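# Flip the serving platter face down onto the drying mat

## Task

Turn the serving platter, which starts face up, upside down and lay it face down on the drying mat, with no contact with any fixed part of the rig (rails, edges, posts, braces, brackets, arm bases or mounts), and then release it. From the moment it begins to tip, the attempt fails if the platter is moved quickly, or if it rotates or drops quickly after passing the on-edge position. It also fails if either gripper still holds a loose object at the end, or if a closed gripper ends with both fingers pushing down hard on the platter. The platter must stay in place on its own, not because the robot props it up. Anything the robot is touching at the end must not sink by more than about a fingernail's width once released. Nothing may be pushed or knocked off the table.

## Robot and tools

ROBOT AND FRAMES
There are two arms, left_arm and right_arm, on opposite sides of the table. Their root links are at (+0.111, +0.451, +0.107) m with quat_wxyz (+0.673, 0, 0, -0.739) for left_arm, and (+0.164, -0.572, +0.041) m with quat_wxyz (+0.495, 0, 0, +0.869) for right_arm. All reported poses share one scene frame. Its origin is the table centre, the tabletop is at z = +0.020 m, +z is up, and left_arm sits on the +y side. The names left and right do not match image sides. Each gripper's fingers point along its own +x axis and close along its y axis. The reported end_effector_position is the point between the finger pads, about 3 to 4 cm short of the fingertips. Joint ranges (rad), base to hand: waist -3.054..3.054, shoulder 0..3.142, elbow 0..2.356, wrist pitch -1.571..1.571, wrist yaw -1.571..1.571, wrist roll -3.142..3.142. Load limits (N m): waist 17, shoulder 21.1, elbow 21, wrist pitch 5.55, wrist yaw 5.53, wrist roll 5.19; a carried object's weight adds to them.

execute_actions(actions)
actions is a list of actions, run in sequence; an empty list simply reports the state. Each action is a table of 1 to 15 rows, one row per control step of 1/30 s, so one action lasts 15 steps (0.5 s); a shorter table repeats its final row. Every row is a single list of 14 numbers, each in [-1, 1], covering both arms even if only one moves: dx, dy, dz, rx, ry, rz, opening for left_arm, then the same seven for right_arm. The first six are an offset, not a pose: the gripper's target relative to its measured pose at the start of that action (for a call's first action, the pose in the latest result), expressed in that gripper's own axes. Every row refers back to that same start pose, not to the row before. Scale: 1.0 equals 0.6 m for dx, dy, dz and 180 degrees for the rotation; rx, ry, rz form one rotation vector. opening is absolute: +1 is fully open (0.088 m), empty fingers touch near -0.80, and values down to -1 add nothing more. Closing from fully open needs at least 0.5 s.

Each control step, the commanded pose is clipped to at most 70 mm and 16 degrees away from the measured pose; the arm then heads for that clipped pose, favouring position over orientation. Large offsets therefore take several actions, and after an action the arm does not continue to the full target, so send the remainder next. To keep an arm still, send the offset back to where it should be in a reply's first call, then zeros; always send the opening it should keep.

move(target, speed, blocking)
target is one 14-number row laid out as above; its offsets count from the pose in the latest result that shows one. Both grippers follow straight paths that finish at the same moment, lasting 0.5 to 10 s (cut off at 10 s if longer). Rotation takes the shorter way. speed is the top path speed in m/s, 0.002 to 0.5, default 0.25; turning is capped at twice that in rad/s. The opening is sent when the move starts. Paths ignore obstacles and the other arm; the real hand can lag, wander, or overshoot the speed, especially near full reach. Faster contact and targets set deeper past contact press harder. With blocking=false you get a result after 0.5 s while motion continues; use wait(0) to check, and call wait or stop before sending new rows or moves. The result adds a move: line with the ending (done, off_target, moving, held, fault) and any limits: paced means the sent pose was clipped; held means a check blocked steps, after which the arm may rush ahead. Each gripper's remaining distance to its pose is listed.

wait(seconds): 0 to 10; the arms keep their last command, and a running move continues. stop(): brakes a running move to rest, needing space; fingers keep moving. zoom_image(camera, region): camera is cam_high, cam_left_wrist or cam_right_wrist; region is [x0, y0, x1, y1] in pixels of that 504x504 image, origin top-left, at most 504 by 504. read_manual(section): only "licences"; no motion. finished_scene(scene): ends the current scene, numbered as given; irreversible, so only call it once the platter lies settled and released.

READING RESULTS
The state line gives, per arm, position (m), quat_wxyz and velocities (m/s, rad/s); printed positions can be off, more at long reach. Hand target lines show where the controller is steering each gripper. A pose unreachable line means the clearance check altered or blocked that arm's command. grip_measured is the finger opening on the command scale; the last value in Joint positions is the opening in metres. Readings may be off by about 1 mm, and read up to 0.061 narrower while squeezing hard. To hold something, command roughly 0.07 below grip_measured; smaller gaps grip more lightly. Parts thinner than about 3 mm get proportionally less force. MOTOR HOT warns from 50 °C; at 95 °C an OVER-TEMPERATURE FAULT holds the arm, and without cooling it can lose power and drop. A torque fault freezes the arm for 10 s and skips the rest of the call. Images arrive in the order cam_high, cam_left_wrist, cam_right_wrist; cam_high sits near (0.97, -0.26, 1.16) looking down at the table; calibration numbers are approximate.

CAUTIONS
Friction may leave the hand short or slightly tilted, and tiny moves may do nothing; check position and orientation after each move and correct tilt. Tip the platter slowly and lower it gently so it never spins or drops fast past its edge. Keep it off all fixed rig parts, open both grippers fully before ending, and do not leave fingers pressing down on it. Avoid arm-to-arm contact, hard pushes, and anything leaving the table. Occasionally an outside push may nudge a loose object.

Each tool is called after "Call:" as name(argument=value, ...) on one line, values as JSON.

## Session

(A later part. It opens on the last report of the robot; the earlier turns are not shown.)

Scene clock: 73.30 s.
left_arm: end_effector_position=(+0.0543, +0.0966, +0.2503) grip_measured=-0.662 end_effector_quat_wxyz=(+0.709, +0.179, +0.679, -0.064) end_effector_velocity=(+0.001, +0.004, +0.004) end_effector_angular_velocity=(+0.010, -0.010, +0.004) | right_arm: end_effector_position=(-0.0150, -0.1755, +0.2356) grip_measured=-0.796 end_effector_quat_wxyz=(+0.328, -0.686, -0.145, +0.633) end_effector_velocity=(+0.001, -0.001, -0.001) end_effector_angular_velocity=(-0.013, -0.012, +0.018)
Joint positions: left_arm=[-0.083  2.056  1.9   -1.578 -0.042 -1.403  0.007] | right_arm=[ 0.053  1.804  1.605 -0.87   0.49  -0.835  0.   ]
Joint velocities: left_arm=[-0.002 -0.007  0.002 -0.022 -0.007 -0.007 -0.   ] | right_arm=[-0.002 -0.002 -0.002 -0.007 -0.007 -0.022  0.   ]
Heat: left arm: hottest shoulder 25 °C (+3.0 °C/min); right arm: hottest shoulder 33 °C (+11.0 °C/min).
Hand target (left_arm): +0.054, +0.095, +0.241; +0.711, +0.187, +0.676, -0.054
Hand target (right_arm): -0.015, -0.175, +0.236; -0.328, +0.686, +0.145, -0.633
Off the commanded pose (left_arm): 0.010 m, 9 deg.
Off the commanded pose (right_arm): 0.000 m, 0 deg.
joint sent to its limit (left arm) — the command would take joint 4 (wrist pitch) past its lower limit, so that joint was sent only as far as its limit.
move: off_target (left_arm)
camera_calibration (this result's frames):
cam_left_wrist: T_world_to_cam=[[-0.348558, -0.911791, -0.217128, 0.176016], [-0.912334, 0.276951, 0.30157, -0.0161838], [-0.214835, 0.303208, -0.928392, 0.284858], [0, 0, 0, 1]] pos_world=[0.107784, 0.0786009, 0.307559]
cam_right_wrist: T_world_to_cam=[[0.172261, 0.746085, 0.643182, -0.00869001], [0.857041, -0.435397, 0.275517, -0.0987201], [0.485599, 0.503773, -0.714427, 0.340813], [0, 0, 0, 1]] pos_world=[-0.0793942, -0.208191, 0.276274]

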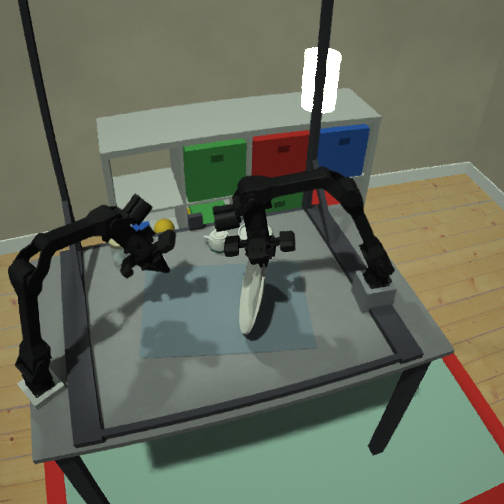

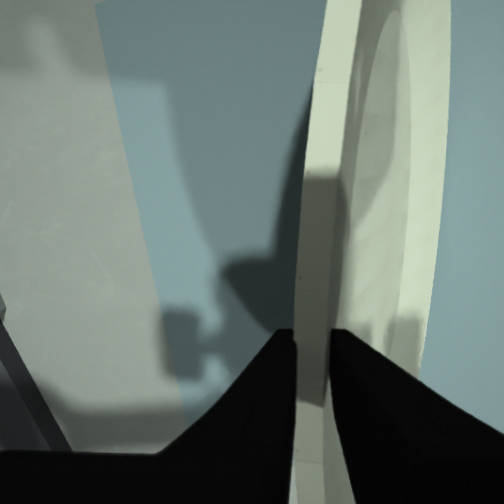

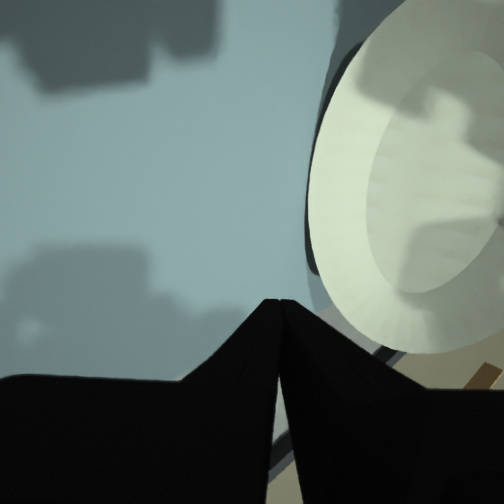

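Call:
move(target=[0,0,0,0,0,0,-0.45,0,0,0,0,0,0,-0.8])

Call:
move(target=[0,-0.06,0,0,0,-0.03,-0.4,0,0,0,0,0,0,-0.8], speed=0.02)

Scene clock: 74.43 s.
left_arm: end_effector_position=(+0.0543, +0.0965, +0.2507) grip_measured=-0.453 end_effector_quat_wxyz=(+0.709, +0.179, +0.679, -0.064) end_effector_velocity=(+0.003, +0.001, +0.002) end_effector_angular_velocity=(-0.003, -0.025, +0.016) | right_arm: end_effector_position=(-0.0150, -0.1755, +0.2356) grip_measured=-0.796 end_effector_quat_wxyz=(+0.328, -0.686, -0.145, +0.633) end_effector_velocity=(+0.001, -0.004, -0.003) end_effector_angular_velocity=(-0.030, -0.001, +0.014)
Joint positions: left_arm=[-0.083  2.055  1.901 -1.578 -0.042 -1.403  0.017] | right_arm=[ 0.053  1.804  1.605 -0.87   0.49  -0.835  0.   ]
Joint velocities: left_arm=[-0.002 -0.002  0.002 -0.007 -0.022 -0.022  0.   ] | right_arm=[-0.002 -0.002 -0.002 -0.022 -0.022 -0.007  0.   ]
Heat: left arm: hottest shoulder 25 °C (+3.0 °C/min); right arm: hottest shoulder 33 °C (+10.0 °C/min).
Hand target (left_arm): +0.054, +0.097, +0.250; +0.709, +0.179, +0.679, -0.064
Hand target (right_arm): -0.015, -0.175, +0.236; -0.328, +0.686, +0.145, -0.633
Off the commanded pose (left_arm): 0.000 m, 0 deg.
Off the commanded pose (right_arm): 0.000 m, 0 deg.
joint sent to its limit (left arm) — the command would take joint 4 (wrist pitch) past its lower limit, so that joint was sent only as far as its limit.
move: done
camera_calibration (this result's frames):
cam_left_wrist: T_world_to_cam=[[-0.348615, -0.912116, -0.215665, 0.175663], [-0.912254, 0.277404, 0.301397, -0.016303], [-0.215083, 0.301813, -0.928789, 0.28553], [0, 0, 0, 1]] pos_world=[0.107779, 0.0785713, 0.307995]
cam_right_wrist: T_world_to_cam=[[0.172261, 0.746085, 0.643182, -0.00869001], [0.857041, -0.435397, 0.275517, -0.0987201], [0.485599, 0.503773, -0.714427, 0.340813], [0, 0, 0, 1]] pos_world=[-0.0793942, -0.208191, 0.276274]

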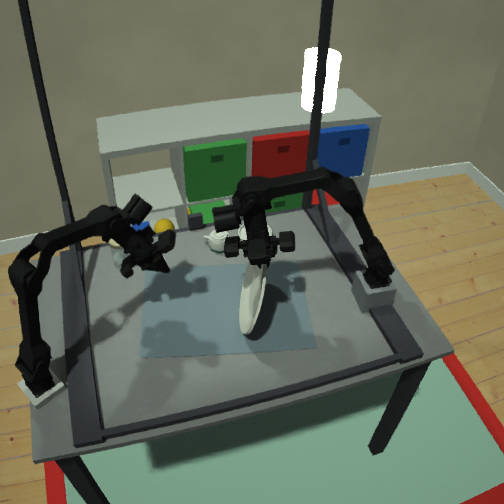

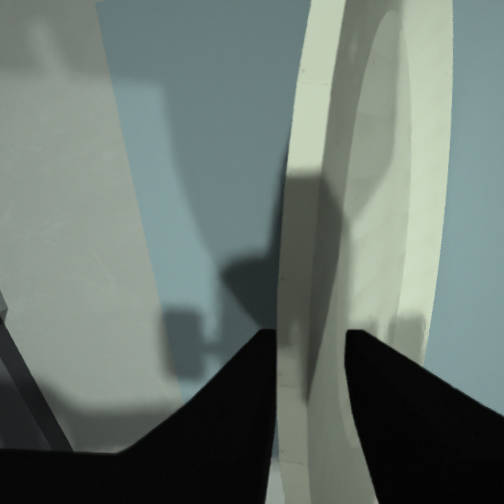

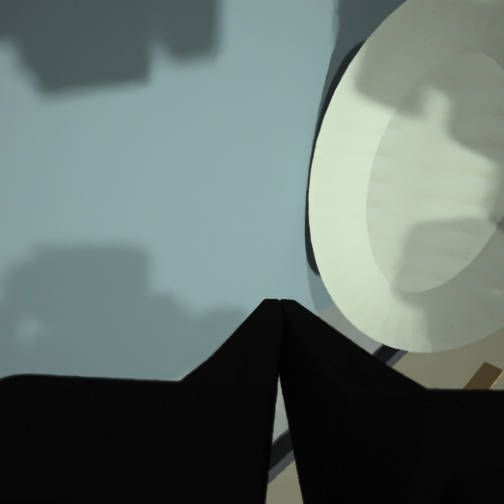

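Scene clock: 77.00 s.
left_arm: end_effector_position=(+0.0446, +0.0679, +0.2470) grip_measured=-0.402 end_effector_quat_wxyz=(+0.706, +0.150, +0.686, -0.095) end_effector_velocity=(+0.000, +0.001, -0.000) end_effector_angular_velocity=(+0.005, -0.010, +0.019) | right_arm: end_effector_position=(-0.0150, -0.1755, +0.2356) grip_measured=-0.796 end_effector_quat_wxyz=(+0.328, -0.686, -0.145, +0.633) end_effector_velocity=(+0.001, -0.001, +0.001) end_effector_angular_velocity=(-0.007, -0.001, +0.007)
Joint positions: left_arm=[-0.089  2.108  1.974 -1.515 -0.027 -1.405  0.019] | right_arm=[ 0.053  1.804  1.605 -0.87   0.49  -0.835  0.   ]
Joint velocities: left_arm=[-0.002  0.002  0.002 -0.007 -0.007 -0.022 -0.   ] | right_arm=[-0.002 -0.002  0.002 -0.007 -0.007 -0.007  0.   ]
Heat: left arm: hottest shoulder 26 °C (+4.0 °C/min); right arm: hottest shoulder 33 °C (+9.1 °C/min).
Hand target (left_arm): +0.042, +0.063, +0.245; +0.705, +0.146, +0.687, -0.098
Hand target (right_arm): -0.015, -0.175, +0.236; -0.328, +0.686, +0.145, -0.633
Off the commanded pose (left_arm): 0.006 m, 1 deg.
Off the commanded pose (right_arm): 0.000 m, 0 deg.
move: done
camera_calibration (this result's frames):
cam_left_wrist: T_world_to_cam=[[-0.356297, -0.925089, -0.131393, 0.125852], [-0.902528, 0.304335, 0.304668, -0.0192298], [-0.241858, 0.227138, -0.943352, 0.29842], [0, 0, 0, 1]] pos_world=[0.0996606, 0.0544943, 0.30391]
cam_right_wrist: T_world_to_cam=[[0.172261, 0.746085, 0.643182, -0.00869001], [0.857041, -0.435397, 0.275517, -0.0987201], [0.485599, 0.503773, -0.714427, 0.340813], [0, 0, 0, 1]] pos_world=[-0.0793942, -0.208191, 0.276274]

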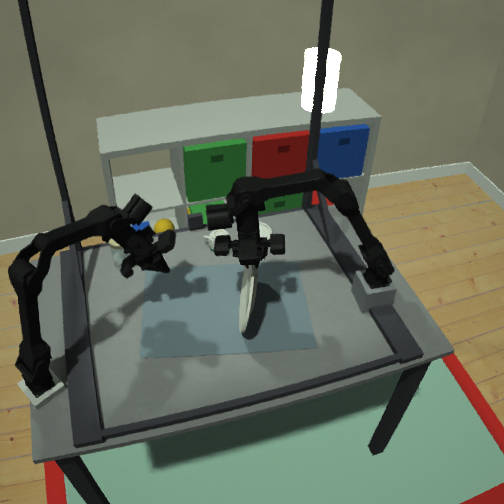

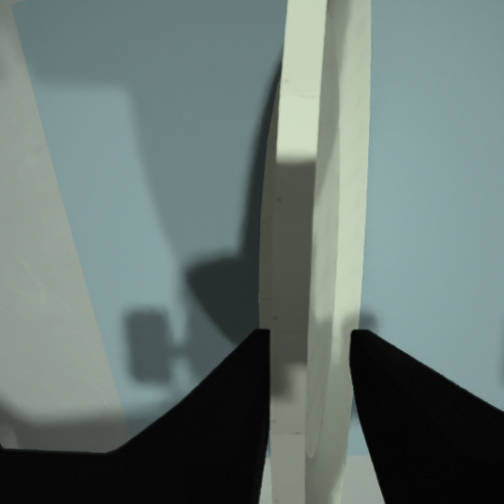

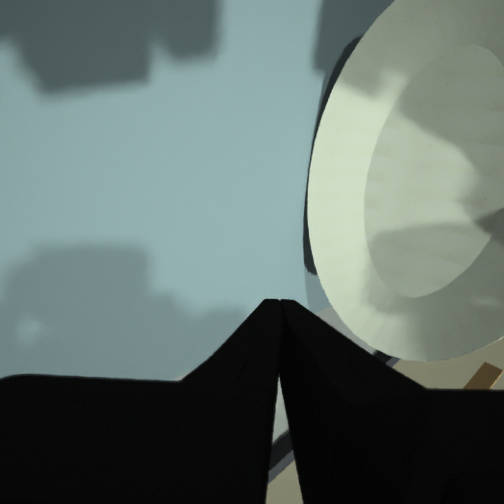

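Call:
move(target=[0.005,-0.07,0,0,0,0,-0.4,0,0,0,0,0,0,-0.8], speed=0.015)

Scene clock: 80.40 s.
left_arm: end_effector_position=(+0.0324, +0.0316, +0.2411) grip_measured=-0.402 end_effector_quat_wxyz=(+0.706, +0.144, +0.686, -0.103) end_effector_velocity=(-0.002, +0.001, +0.001) end_effector_angular_velocity=(+0.001, -0.007, -0.015) | right_arm: end_effector_position=(-0.0150, -0.1755, +0.2356) grip_measured=-0.796 end_effector_quat_wxyz=(+0.328, -0.686, -0.145, +0.633) end_effector_velocity=(+0.001, -0.001, -0.001) end_effector_angular_velocity=(-0.013, -0.012, +0.018)
Joint positions: left_arm=[-0.101  2.278  2.228 -1.578 -0.027 -1.415  0.019] | right_arm=[ 0.053  1.804  1.605 -0.87   0.49  -0.835  0.   ]
Joint velocities: left_arm=[-0.007  0.002  0.007 -0.007 -0.007  0.007 -0.   ] | right_arm=[-0.002 -0.002 -0.002 -0.007 -0.007 -0.022  0.   ]
Heat: left arm: hottest shoulder 26 °C (+4.0 °C/min); right arm: hottest shoulder 33 °C (+6.0 °C/min).
Hand target (left_arm): +0.030, +0.029, +0.241; +0.706, +0.141, +0.686, -0.105
Hand target (right_arm): -0.015, -0.175, +0.236; -0.328, +0.686, +0.145, -0.633
Off the commanded pose (left_arm): 0.003 m, 1 deg.
Off the commanded pose (right_arm): 0.000 m, 0 deg.
joint sent to its limit (left arm) — the command would take joint 4 (wrist pitch) past its lower limit, so that joint was sent only as far as its limit.
move: done
camera_calibration (this result's frames):
cam_left_wrist: T_world_to_cam=[[-0.358824, -0.926722, -0.111499, 0.0824764], [-0.900858, 0.312563, 0.301262, -0.0168579], [-0.244336, 0.208545, -0.947, 0.299791], [0, 0, 0, 1]] pos_world=[0.0876575, 0.0191821, 0.298176]
cam_right_wrist: T_world_to_cam=[[0.172261, 0.746085, 0.643182, -0.00869001], [0.857041, -0.435397, 0.275517, -0.0987201], [0.485599, 0.503773, -0.714427, 0.340813], [0, 0, 0, 1]] pos_world=[-0.0793942, -0.208191, 0.276274]

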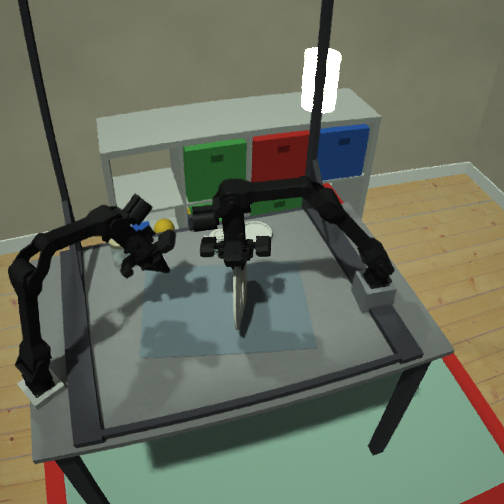

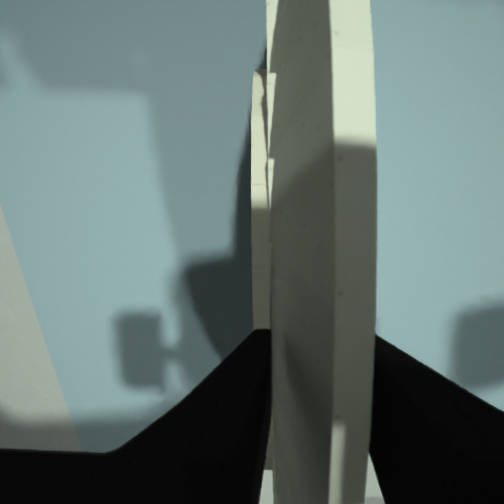

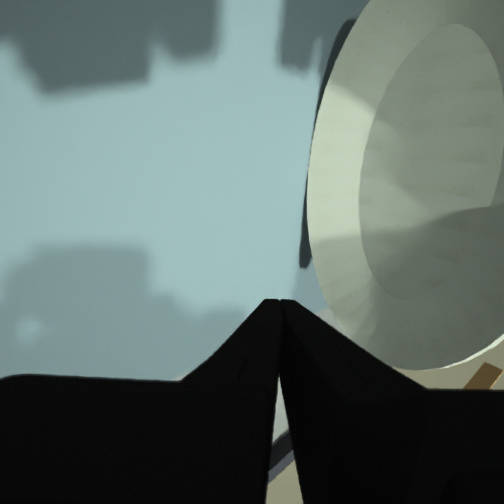

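Call:
move(target=[0,0,0,0,0,0,-0.4,0,0,0,0,0,-0.19,-0.8], speed=0.4)

Call:
move(target=[0,0,0,0,0,0,-0.4,0,0,0,0.5,0,0,-0.8], speed=0.4)

Scene clock: 82.20 s.
left_arm: end_effector_position=(+0.0322, +0.0309, +0.2413) grip_measured=-0.402 end_effector_quat_wxyz=(+0.706, +0.142, +0.686, -0.104) end_effector_velocity=(+0.003, +0.002, +0.001) end_effector_angular_velocity=(+0.003, -0.023, +0.004) | right_arm: end_effector_position=(-0.0162, -0.1728, +0.2363) grip_measured=-0.796 end_effector_quat_wxyz=(+0.502, -0.612, -0.337, +0.510) end_effector_velocity=(+0.001, +0.001, -0.005) end_effector_angular_velocity=(-0.010, -0.011, +0.018)
Joint positions: left_arm=[-0.101  2.279  2.23  -1.576 -0.027 -1.416  0.019] | right_arm=[ 0.164  1.672  1.04   0.149  0.907 -1.154  0.   ]
Joint velocities: left_arm=[-0.002 -0.002 -0.002 -0.007 -0.022 -0.007 -0.   ] | right_arm=[-0.007  0.002 -0.017  0.022 -0.022 -0.022  0.   ]
Heat: left arm: hottest shoulder 26 °C (+4.0 °C/min); right arm: hottest shoulder 32 °C (+4.0 °C/min).
Hand target (left_arm): +0.033, +0.032, +0.241; +0.706, +0.144, +0.686, -0.103
Hand target (right_arm): -0.015, -0.176, +0.235; -0.500, +0.614, +0.339, -0.508
Off the commanded pose (left_arm): 0.001 m, 0 deg.
Off the commanded pose (right_arm): 0.003 m, 1 deg.
move: done
camera_calibration (this result's frames):
cam_left_wrist: T_world_to_cam=[[-0.358192, -0.927286, -0.108807, 0.0811619], [-0.900846, 0.312633, 0.301225, -0.0168513], [-0.245305, 0.205914, -0.947325, 0.300185], [0, 0, 0, 1]] pos_world=[0.0875279, 0.0187162, 0.298279]
cam_right_wrist: T_world_to_cam=[[0.0544965, 0.26894, 0.961614, -0.170597], [0.818493, -0.563642, 0.111252, -0.0807025], [0.571926, 0.781011, -0.250842, 0.280325], [0, 0, 0, 1]] pos_world=[-0.084974, -0.218544, 0.243344]

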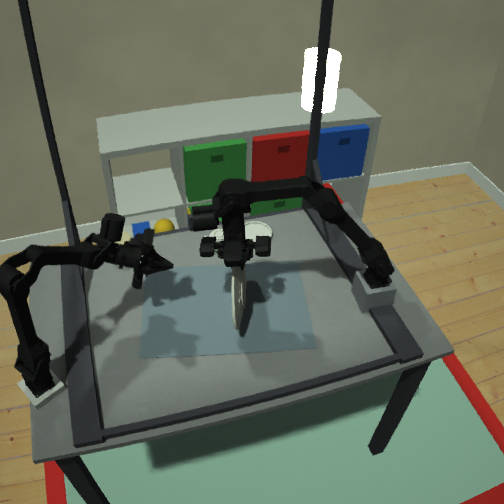

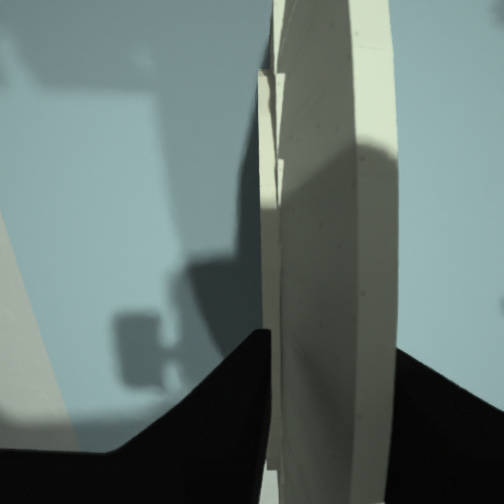

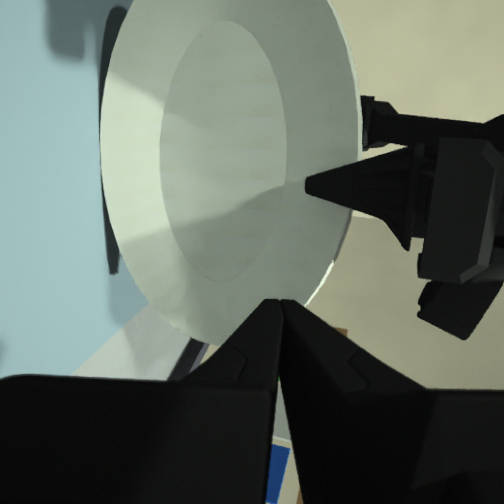

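Scene clock: 84.70 s.
left_arm: end_effector_position=(+0.0322, +0.0309, +0.2413) grip_measured=-0.402 end_effector_quat_wxyz=(+0.706, +0.142, +0.686, -0.104) end_effector_velocity=(+0.002, +0.009, -0.002) end_effector_angular_velocity=(+0.044, -0.016, -0.010) | right_arm: end_effector_position=(-0.0163, -0.1726, +0.2367) grip_measured=-0.796 end_effector_quat_wxyz=(+0.787, -0.079, +0.121, +0.599) end_effector_velocity=(+0.000, +0.000, -0.003) end_effector_angular_velocity=(-0.010, +0.002, +0.002)
Joint positions: left_arm=[-0.101  2.279  2.23  -1.576 -0.027 -1.416  0.019] | right_arm=[0.164 1.672 1.04  0.151 0.907 0.41  0.   ]
Joint velocities: left_arm=[-0.002  0.002 -0.007 -0.037 -0.007  0.007 -0.   ] | right_arm=[-0.002  0.002 -0.002 -0.007 -0.007  0.007  0.   ]
Heat: left arm: hottest shoulder 27 °C (+5.1 °C/min); right arm: hottest shoulder 32 °C (+3.0 °C/min).
Hand target (left_arm): +0.032, +0.031, +0.241; +0.706, +0.142, +0.686, -0.104
Hand target (right_arm): -0.016, -0.173, +0.236; +0.788, -0.078, +0.122, +0.599
Off the commanded pose (left_arm): 0.000 m, 0 deg.
Off the commanded pose (right_arm): 0.000 m, 0 deg.
move: done
camera_calibration (this result's frames):
cam_left_wrist: T_world_to_cam=[[-0.358192, -0.927286, -0.108807, 0.0811619], [-0.900846, 0.312633, 0.301225, -0.0168513], [-0.245305, 0.205914, -0.947325, 0.300185], [0, 0, 0, 1]] pos_world=[0.0875279, 0.0187162, 0.298279]
cam_right_wrist: T_world_to_cam=[[0.963011, -0.26827, 0.0253347, -0.0272598], [-0.141077, -0.582052, -0.80082, 0.11641], [0.229582, 0.767624, -0.598369, 0.354706], [0, 0, 0, 1]] pos_world=[-0.0387598, -0.211837, 0.306159]

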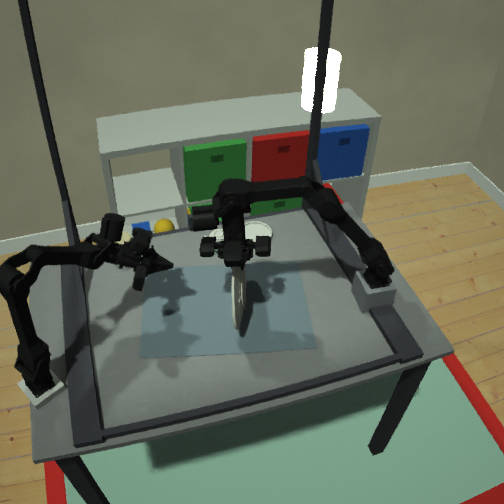

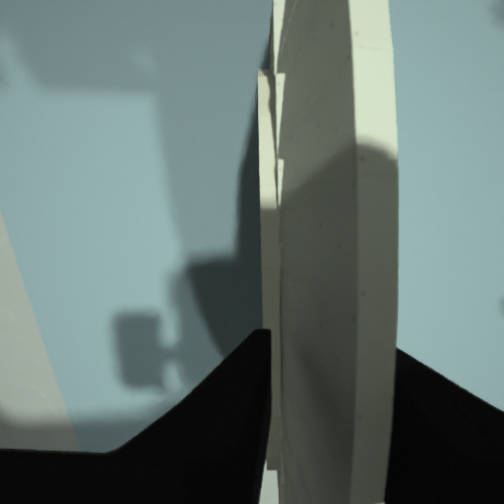

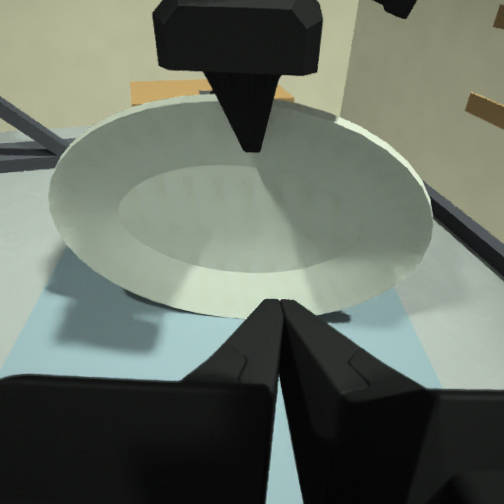

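Call:
move(target=[0,0,0,0,0,0,-0.4,0.18,0,-0.16,0,0,0,0.6], speed=0.2)

Call:
move(target=[0,0,0,0,0,0,-0.4,0.15,0.01,0.06,0,0,0,0.6], speed=0.06)

Scene clock: 86.77 s.
left_arm: end_effector_position=(+0.0322, +0.0309, +0.2413) grip_measured=-0.402 end_effector_quat_wxyz=(+0.706, +0.142, +0.686, -0.104) end_effector_velocity=(+0.000, +0.002, +0.001) end_effector_angular_velocity=(+0.006, -0.009, +0.004) | right_arm: end_effector_position=(+0.0012, -0.1012, +0.1170) grip_measured=+0.597 end_effector_quat_wxyz=(+0.788, -0.077, +0.122, +0.599) end_effector_velocity=(+0.001, -0.001, -0.010) end_effector_angular_velocity=(-0.030, -0.032, +0.011)
Joint positions: left_arm=[-0.101  2.279  2.23  -1.576 -0.027 -1.416  0.019] | right_arm=[0.01  2.105 1.041 0.658 0.77  0.317 0.068]
Joint velocities: left_arm=[-0.002 -0.002 -0.002 -0.007 -0.007 -0.007 -0.   ] | right_arm=[-0.002  0.017 -0.002 -0.007 -0.007 -0.022 -0.   ]
Heat: left arm: hottest shoulder 27 °C (+5.1 °C/min); right arm: hottest shoulder 32 °C (+2.0 °C/min).
Hand target (left_arm): +0.032, +0.031, +0.241; +0.706, +0.142, +0.686, -0.104
Hand target (right_arm): +0.001, -0.099, +0.114; +0.787, -0.079, +0.121, +0.599
Off the commanded pose (left_arm): 0.000 m, 0 deg.
Off the commanded pose (right_arm): 0.004 m, 0 deg.
move: done
camera_calibration (this result's frames):
cam_left_wrist: T_world_to_cam=[[-0.358192, -0.927286, -0.108807, 0.0811619], [-0.900846, 0.312633, 0.301225, -0.0168513], [-0.245305, 0.205914, -0.947325, 0.300185], [0, 0, 0, 1]] pos_world=[0.0875279, 0.0187162, 0.298279]
cam_right_wrist: T_world_to_cam=[[0.962414, -0.27081, 0.0205198, -0.0216816], [-0.146101, -0.579946, -0.801447, 0.0649784], [0.22894, 0.768326, -0.597714, 0.224237], [0, 0, 0, 1]] pos_world=[-0.0209767, -0.140474, 0.186551]

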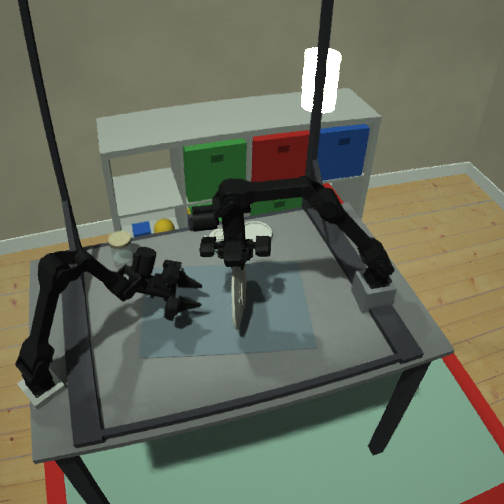

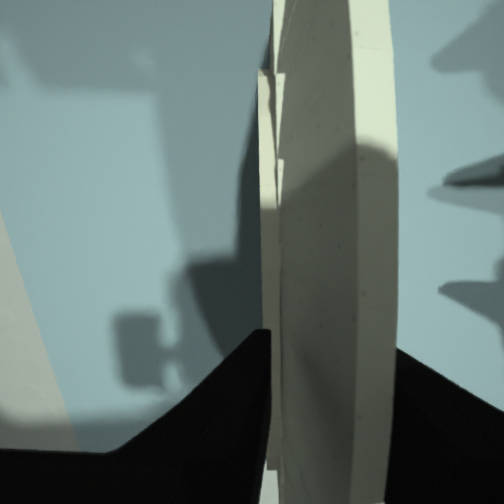

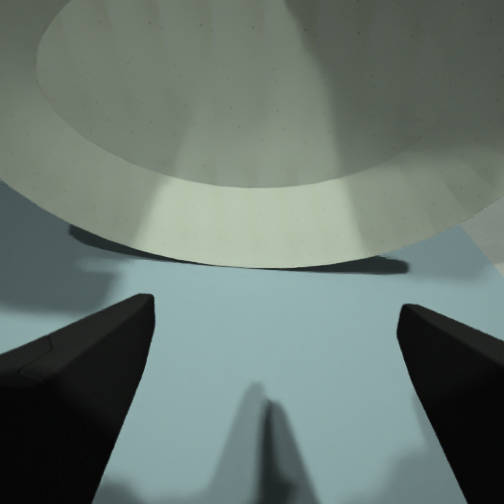

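Scene clock: 88.77 s.
left_arm: end_effector_position=(+0.0322, +0.0309, +0.2413) grip_measured=-0.402 end_effector_quat_wxyz=(+0.706, +0.142, +0.686, -0.104) end_effector_velocity=(-0.002, +0.002, +0.001) end_effector_angular_velocity=(+0.006, -0.009, -0.000) | right_arm: end_effector_position=(+0.0216, -0.0093, +0.1303) grip_measured=+0.597 end_effector_quat_wxyz=(+0.789, -0.073, +0.122, +0.598) end_effector_velocity=(+0.002, +0.002, -0.003) end_effector_angular_velocity=(-0.008, -0.012, -0.007)
Joint positions: left_arm=[-0.101  2.279  2.23  -1.576 -0.027 -1.416  0.019] | right_arm=[-0.131  2.284  1.418  0.509  0.64   0.252  0.068]
Joint velocities: left_arm=[-0.007 -0.002 -0.002 -0.007 -0.007 -0.007 -0.   ] | right_arm=[-0.002  0.012  0.012 -0.007  0.007 -0.007 -0.   ]
Heat: left arm: hottest shoulder 28 °C (+6.1 °C/min); right arm: hottest shoulder 32 °C (+1.0 °C/min).
Hand target (left_arm): +0.032, +0.031, +0.241; +0.706, +0.142, +0.686, -0.104
Hand target (right_arm): +0.021, -0.007, +0.126; +0.788, -0.077, +0.122, +0.599
Off the commanded pose (left_arm): 0.000 m, 0 deg.
Off the commanded pose (right_arm): 0.005 m, 0 deg.
move: done
camera_calibration (this result's frames):
cam_left_wrist: T_world_to_cam=[[-0.358192, -0.927286, -0.108807, 0.0811619], [-0.900846, 0.312633, 0.301225, -0.0168513], [-0.245305, 0.205914, -0.947325, 0.300185], [0, 0, 0, 1]] pos_world=[0.0875279, 0.0187162, 0.298279]
cam_right_wrist: T_world_to_cam=[[0.96175, -0.273567, 0.0140584, -0.0158129], [-0.151895, -0.575304, -0.803712, 0.132344], [0.227957, 0.770835, -0.594852, 0.156602], [0, 0, 0, 1]] pos_world=[-0.000388124, -0.0489022, 0.199744]

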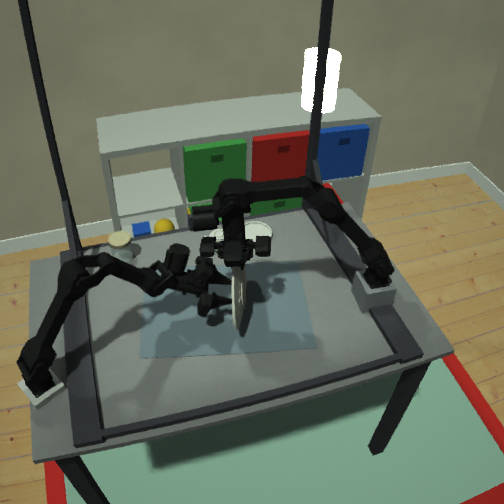

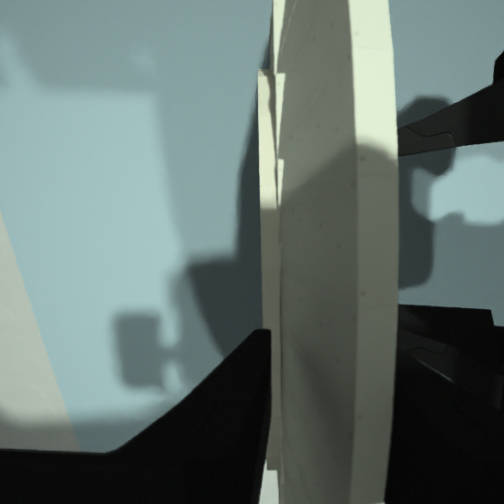

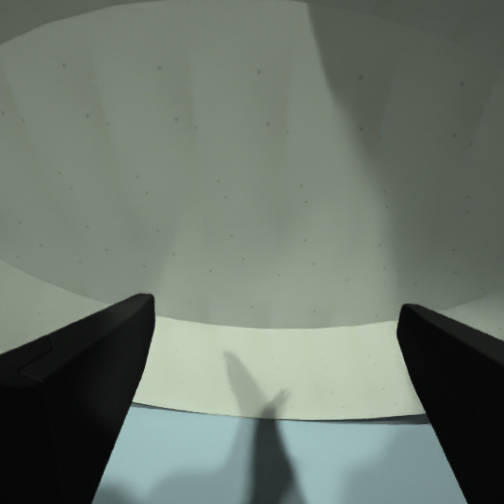

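Call:
move(target=[0,0,0,0,0,0,-0.4,0.06,0,0.015,0,0,0,0.6], speed=0.025)

Call:
zoom_image(camera="cam_high", region=[150, 220, 320, 350])

Scene clock: 90.63 s.
left_arm: end_effector_position=(+0.0299, +0.0318, +0.2413) grip_measured=-0.401 end_effector_quat_wxyz=(+0.703, +0.144, +0.688, -0.104) end_effector_velocity=(+0.003, +0.002, -0.003) end_effector_angular_velocity=(+0.012, -0.026, +0.018) | right_arm: end_effector_position=(+0.0257, +0.0147, +0.1334) grip_measured=+0.597 end_effector_quat_wxyz=(+0.791, -0.077, +0.120, +0.595) end_effector_velocity=(-0.002, -0.000, -0.002) end_effector_angular_velocity=(-0.010, -0.007, +0.011)
Joint positions: left_arm=[-0.105  2.279  2.23  -1.578 -0.02  -1.416  0.019] | right_arm=[-0.156  2.345  1.546  0.444  0.624  0.236  0.068]
Joint velocities: left_arm=[-0.002  0.002 -0.007 -0.007 -0.022 -0.022 -0.   ] | right_arm=[ 0.002  0.002  0.002 -0.007 -0.007 -0.007 -0.   ]
Heat: left arm: hottest shoulder 28 °C (+6.1 °C/min); right arm: hottest shoulder 32 °C (+0.0 °C/min).
Hand target (left_arm): +0.032, +0.031, +0.241; +0.706, +0.142, +0.686, -0.104
Hand target (right_arm): +0.032, +0.025, +0.129; +0.789, -0.073, +0.122, +0.598
Off the commanded pose (left_arm): 0.002 m, 0 deg.
Off the commanded pose (right_arm): 0.014 m, 1 deg.
move: off_target (right_arm)
camera_calibration (this result's frames):
cam_left_wrist: T_world_to_cam=[[-0.361691, -0.925838, -0.109558, 0.0813818], [-0.898063, 0.314443, 0.307585, -0.0208864], [-0.250324, 0.209641, -0.945192, 0.298954], [0, 0, 0, 1]] pos_world=[0.0855131, 0.019241, 0.297909]
cam_right_wrist: T_world_to_cam=[[0.960015, -0.278939, 0.0237698, -0.014458], [-0.148106, -0.578107, -0.802407, 0.148986], [0.237564, 0.766802, -0.596304, 0.139002], [0, 0, 0, 1]] pos_world=[0.00292373, -0.02449, 0.202778]

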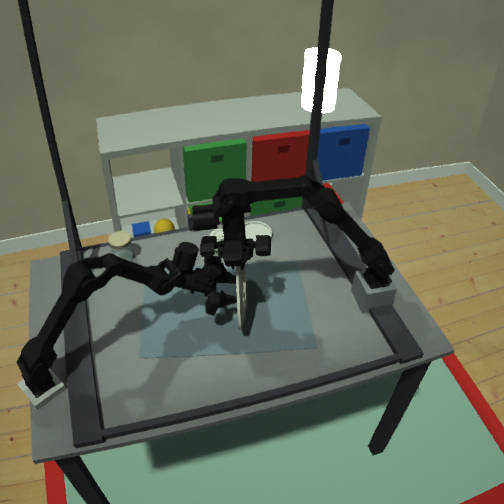

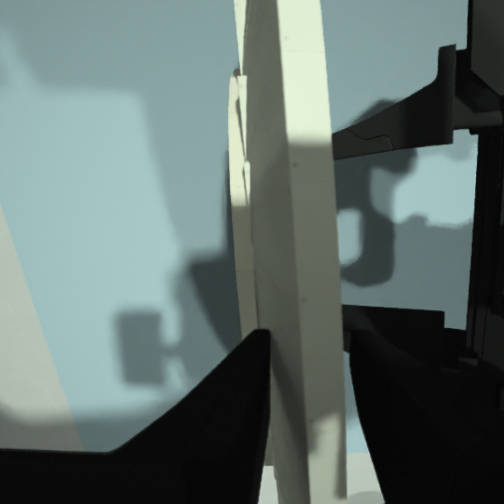

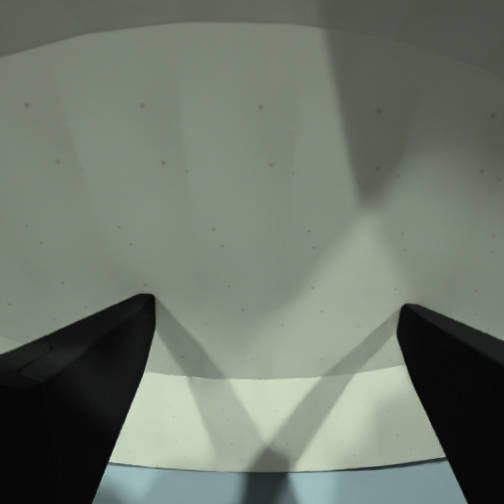

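Region (150, 220, 320, 350) of cam_high's 504x504 image, scaled by 2.965, with more detail than that image has; it fills the top 385 rows of this view, and the rest is white.

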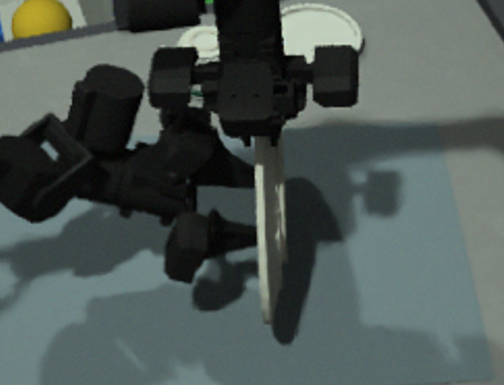

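Call:
move(target=[0,0,0,0,0,0,-0.4,-0.035,0,0.03,0,0,0,0.6], speed=0.02)

Call:
zoom_image(camera="cam_high", region=[150, 220, 320, 350])

Scene clock: 92.60 s.
left_arm: end_effector_position=(+0.0294, +0.0318, +0.2412) grip_measured=-0.401 end_effector_quat_wxyz=(+0.703, +0.144, +0.688, -0.105) end_effector_velocity=(+0.003, +0.002, +0.003) end_effector_angular_velocity=(+0.001, -0.008, +0.009) | right_arm: end_effector_position=(+0.0219, +0.0032, +0.1557) grip_measured=+0.597 end_effector_quat_wxyz=(+0.790, -0.076, +0.119, +0.596) end_effector_velocity=(+0.001, -0.002, -0.003) end_effector_angular_velocity=(-0.023, -0.013, +0.006)
Joint positions: left_arm=[-0.105  2.279  2.23  -1.577 -0.02  -1.416  0.019] | right_arm=[-0.14   2.27   1.511  0.404  0.637  0.24   0.068]
Joint velocities: left_arm=[ 0.002 -0.007 -0.002 -0.007 -0.007 -0.007 -0.   ] | right_arm=[-0.002 -0.007 -0.007 -0.022 -0.007 -0.007 -0.   ]
Heat: left arm: hottest shoulder 28 °C (+6.0 °C/min); right arm: hottest shoulder 33 °C (+1.0 °C/min).
Hand target (left_arm): +0.030, +0.032, +0.241; +0.704, +0.144, +0.688, -0.104
Hand target (right_arm): +0.022, +0.000, +0.156; +0.791, -0.077, +0.120, +0.595
Off the commanded pose (left_arm): 0.000 m, 0 deg.
Off the commanded pose (right_arm): 0.003 m, 0 deg.
joint sent to its limit (left arm) — the command would take joint 4 (wrist pitch) past its lower limit, so that joint was sent only as far as its limit.
move: done
camera_calibration (this result's frames):
cam_left_wrist: T_world_to_cam=[[-0.362448, -0.925602, -0.109054, 0.0810866], [-0.897583, 0.315158, 0.308253, -0.0214547], [-0.25095, 0.20961, -0.945033, 0.298729], [0, 0, 0, 1]] pos_world=[0.0850982, 0.019199, 0.297765]
cam_right_wrist: T_world_to_cam=[[0.960672, -0.276669, 0.0237523, -0.0145065], [-0.146079, -0.576262, -0.804104, 0.159964], [0.236158, 0.76901, -0.594014, 0.161652], [0, 0, 0, 1]] pos_world=[-0.000872045, -0.0361446, 0.224996]

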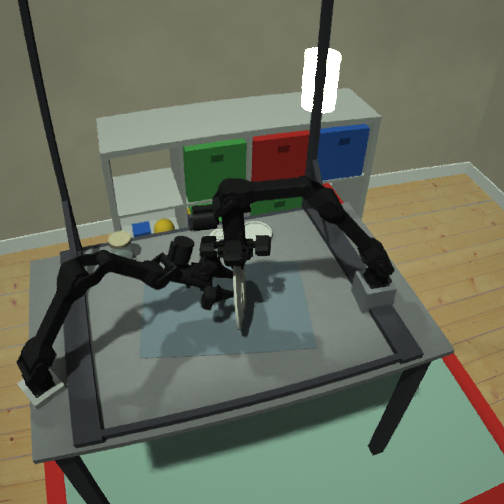

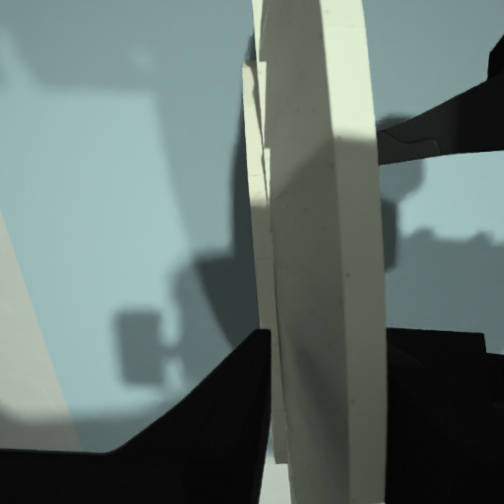

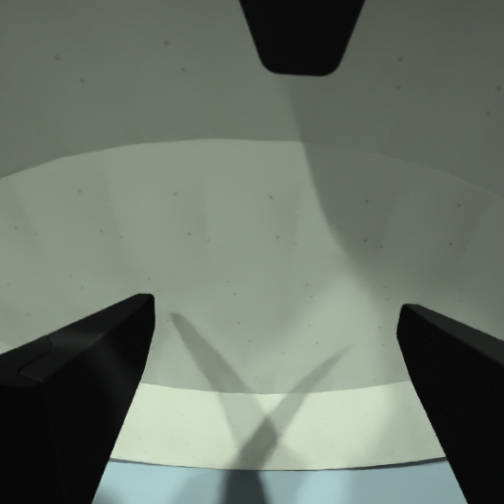

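Region (150, 220, 320, 350) of cam_high's 504x504 image, scaled by 2.965, with more detail than that image has; it fills the top 385 rows of this view, and the rest is white.

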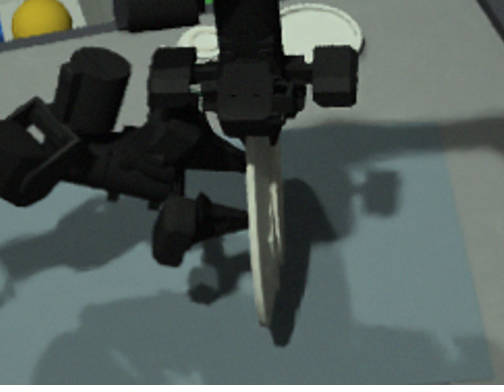

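Call:
move(target=[0,0,0,0,0,0,-0.25,0.012,0,0,0,0,0,0.6], speed=0.01)

Call:
move(target=[0,-0.012,0,0,0,0,-0.05,0,0,0,0,0,0,0.6], speed=0.01)

Scene clock: 93.70 s.
left_arm: end_effector_position=(+0.0294, +0.0316, +0.2412) grip_measured=-0.252 end_effector_quat_wxyz=(+0.703, +0.144, +0.688, -0.105) end_effector_velocity=(-0.002, -0.001, +0.000) end_effector_angular_velocity=(-0.006, +0.008, +0.005) | right_arm: end_effector_position=(+0.0237, +0.0068, +0.1584) grip_measured=+0.597 end_effector_quat_wxyz=(+0.791, -0.072, +0.119, +0.596) end_effector_velocity=(+0.002, +0.001, +0.001) end_effector_angular_velocity=(+0.006, -0.006, -0.007)
Joint positions: left_arm=[-0.105  2.279  2.23  -1.577 -0.02  -1.416  0.027] | right_arm=[-0.146  2.275  1.527  0.4    0.635  0.24   0.068]
Joint velocities: left_arm=[-0.002 -0.002 -0.002  0.007  0.007 -0.007 -0.   ] | right_arm=[-0.002  0.002  0.002  0.007  0.007 -0.007 -0.   ]
Heat: left arm: hottest shoulder 28 °C (+6.1 °C/min); right arm: hottest shoulder 33 °C (+1.0 °C/min).
Hand target (left_arm): +0.029, +0.032, +0.241; +0.703, +0.144, +0.688, -0.105
Hand target (right_arm): +0.024, +0.010, +0.154; +0.790, -0.076, +0.119, +0.596
Off the commanded pose (left_arm): 0.000 m, 0 deg.
Off the commanded pose (right_arm): 0.006 m, 0 deg.
move: done
camera_calibration (this result's frames):
cam_left_wrist: T_world_to_cam=[[-0.362464, -0.925683, -0.108307, 0.0807458], [-0.897537, 0.315389, 0.308152, -0.0214144], [-0.251093, 0.208903, -0.945152, 0.298801], [0, 0, 0, 1]] pos_world=[0.0850739, 0.0190784, 0.297756]
cam_right_wrist: T_world_to_cam=[[0.959831, -0.279992, 0.0181495, -0.0144111], [-0.151178, -0.570571, -0.807213, 0.164971], [0.236369, 0.772044, -0.589981, 0.159398], [0, 0, 0, 1]] pos_world=[0.0010954, -0.0329696, 0.22747]

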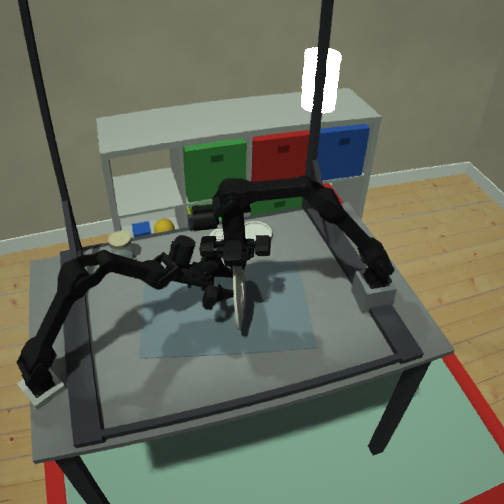

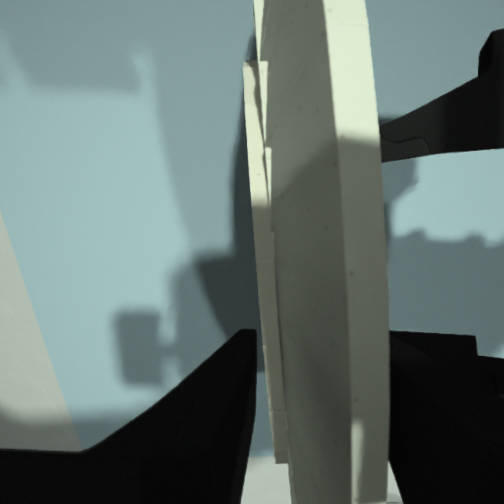

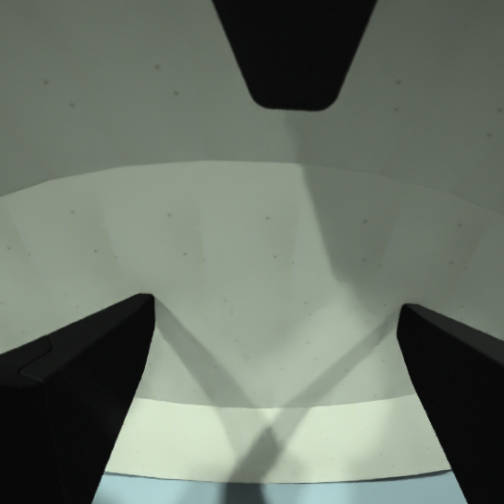

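Scene clock: 94.63 s.
left_arm: end_effector_position=(+0.0285, +0.0272, +0.2412) grip_measured=-0.052 end_effector_quat_wxyz=(+0.703, +0.140, +0.689, -0.109) end_effector_velocity=(+0.004, +0.000, -0.000) end_effector_angular_velocity=(+0.003, -0.023, +0.009) | right_arm: end_effector_position=(+0.0237, +0.0068, +0.1584) grip_measured=+0.597 end_effector_quat_wxyz=(+0.791, -0.072, +0.119, +0.596) end_effector_velocity=(+0.001, -0.001, -0.001) end_effector_angular_velocity=(-0.019, -0.011, +0.006)
Joint positions: left_arm=[-0.105  2.293  2.254 -1.577 -0.02  -1.416  0.036] | right_arm=[-0.146  2.275  1.527  0.4    0.635  0.24   0.068]
Joint velocities: left_arm=[ 0.002  0.002  0.002 -0.007 -0.022 -0.007 -0.   ] | right_arm=[-0.002 -0.007 -0.002 -0.022 -0.007 -0.007  0.   ]
Heat: left arm: hottest shoulder 29 °C (+7.1 °C/min); right arm: hottest shoulder 33 °C (+0.0 °C/min).
Hand target (left_arm): +0.027, +0.025, +0.241; +0.703, +0.139, +0.689, -0.110
Hand target (right_arm): +0.024, +0.007, +0.158; +0.791, -0.072, +0.119, +0.596
Off the commanded pose (left_arm): 0.003 m, 1 deg.
Off the commanded pose (right_arm): 0.000 m, 0 deg.
joint sent to its limit (left arm) — the command would take joint 4 (wrist pitch) past its lower limit, so that joint was sent only as far as its limit.
move: done
camera_calibration (this result's frames):
cam_left_wrist: T_world_to_cam=[[-0.362674, -0.926726, -0.0982172, 0.0739706], [-0.896911, 0.318493, 0.306777, -0.0206126], [-0.253017, 0.199352, -0.9467, 0.300238], [0, 0, 0, 1]] pos_world=[0.0843049, 0.0152622, 0.297824]
cam_right_wrist: T_world_to_cam=[[0.959831, -0.279992, 0.0181495, -0.0144111], [-0.151178, -0.570571, -0.807213, 0.164971], [0.236369, 0.772044, -0.589981, 0.159398], [0, 0, 0, 1]] pos_world=[0.0010954, -0.0329696, 0.22747]

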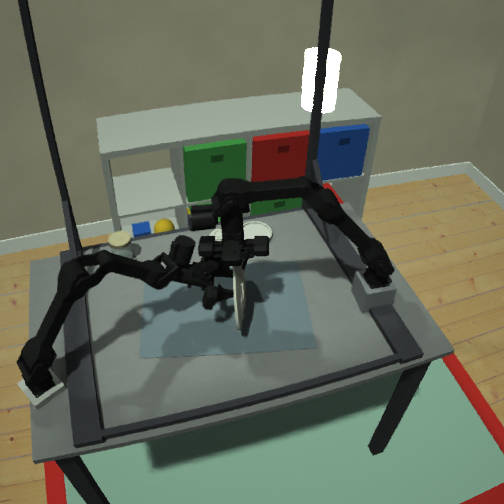

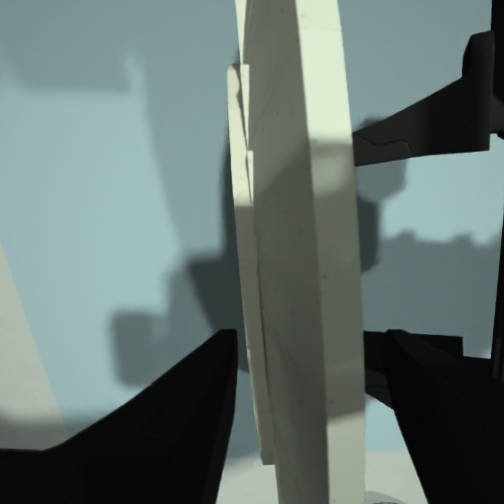

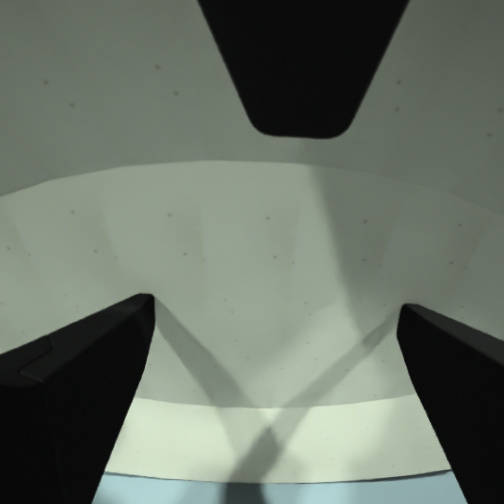

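Call:
move(target=[0,0,0,0,0,0,-0.05,-0.04,0,0,0,0,0,0.6], speed=0.012)

Scene clock: 97.03 s.
left_arm: end_effector_position=(+0.0285, +0.0270, +0.2414) grip_measured=-0.052 end_effector_quat_wxyz=(+0.703, +0.140, +0.689, -0.109) end_effector_velocity=(+0.003, +0.004, -0.000) end_effector_angular_velocity=(+0.019, -0.012, +0.024) | right_arm: end_effector_position=(+0.0173, -0.0123, +0.1636) grip_measured=+0.597 end_effector_quat_wxyz=(+0.790, -0.073, +0.118, +0.597) end_effector_velocity=(+0.002, -0.002, -0.002) end_effector_angular_velocity=(-0.014, -0.009, +0.006)
Joint positions: left_arm=[-0.105  2.293  2.254 -1.576 -0.02  -1.416  0.036] | right_arm=[-0.118  2.214  1.447  0.413  0.659  0.249  0.068]
Joint velocities: left_arm=[ 0.002  0.002  0.002 -0.022 -0.007 -0.022 -0.   ] | right_arm=[-0.002 -0.007 -0.012 -0.007 -0.007 -0.007 -0.   ]
Heat: left arm: hottest shoulder 29 °C (+7.1 °C/min); right arm: hottest shoulder 34 °C (+1.0 °C/min).
Hand target (left_arm): +0.029, +0.027, +0.241; +0.703, +0.140, +0.689, -0.109
Hand target (right_arm): +0.018, -0.015, +0.165; +0.791, -0.072, +0.119, +0.596
Off the commanded pose (left_arm): 0.000 m, 0 deg.
Off the commanded pose (right_arm): 0.003 m, 0 deg.
move: done
camera_calibration (this result's frames):
cam_left_wrist: T_world_to_cam=[[-0.362696, -0.926835, -0.0970954, 0.0735141], [-0.896842, 0.318837, 0.306623, -0.0206125], [-0.253231, 0.19829, -0.946866, 0.300512], [0, 0, 0, 1]] pos_world=[0.0842761, 0.0151189, 0.298003]
cam_right_wrist: T_world_to_cam=[[0.960491, -0.277542, 0.02066, -0.0140693], [-0.147779, -0.571505, -0.807183, 0.157278], [0.235834, 0.772239, -0.58994, 0.178782], [0, 0, 0, 1]] pos_world=[-0.0054071, -0.0520818, 0.232714]

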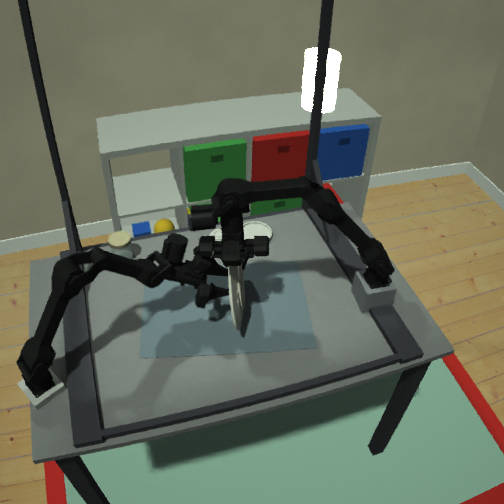

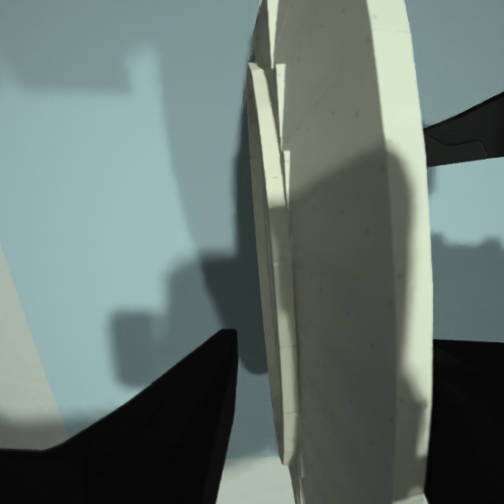

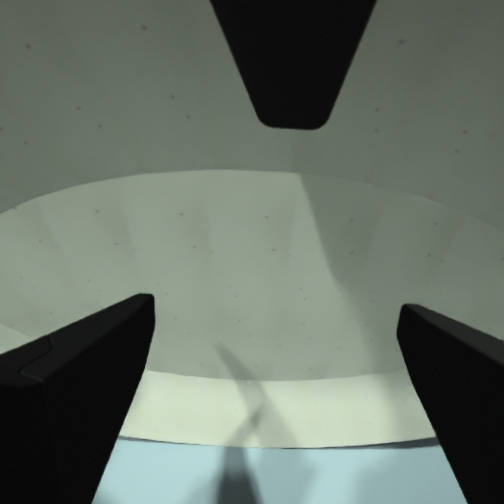

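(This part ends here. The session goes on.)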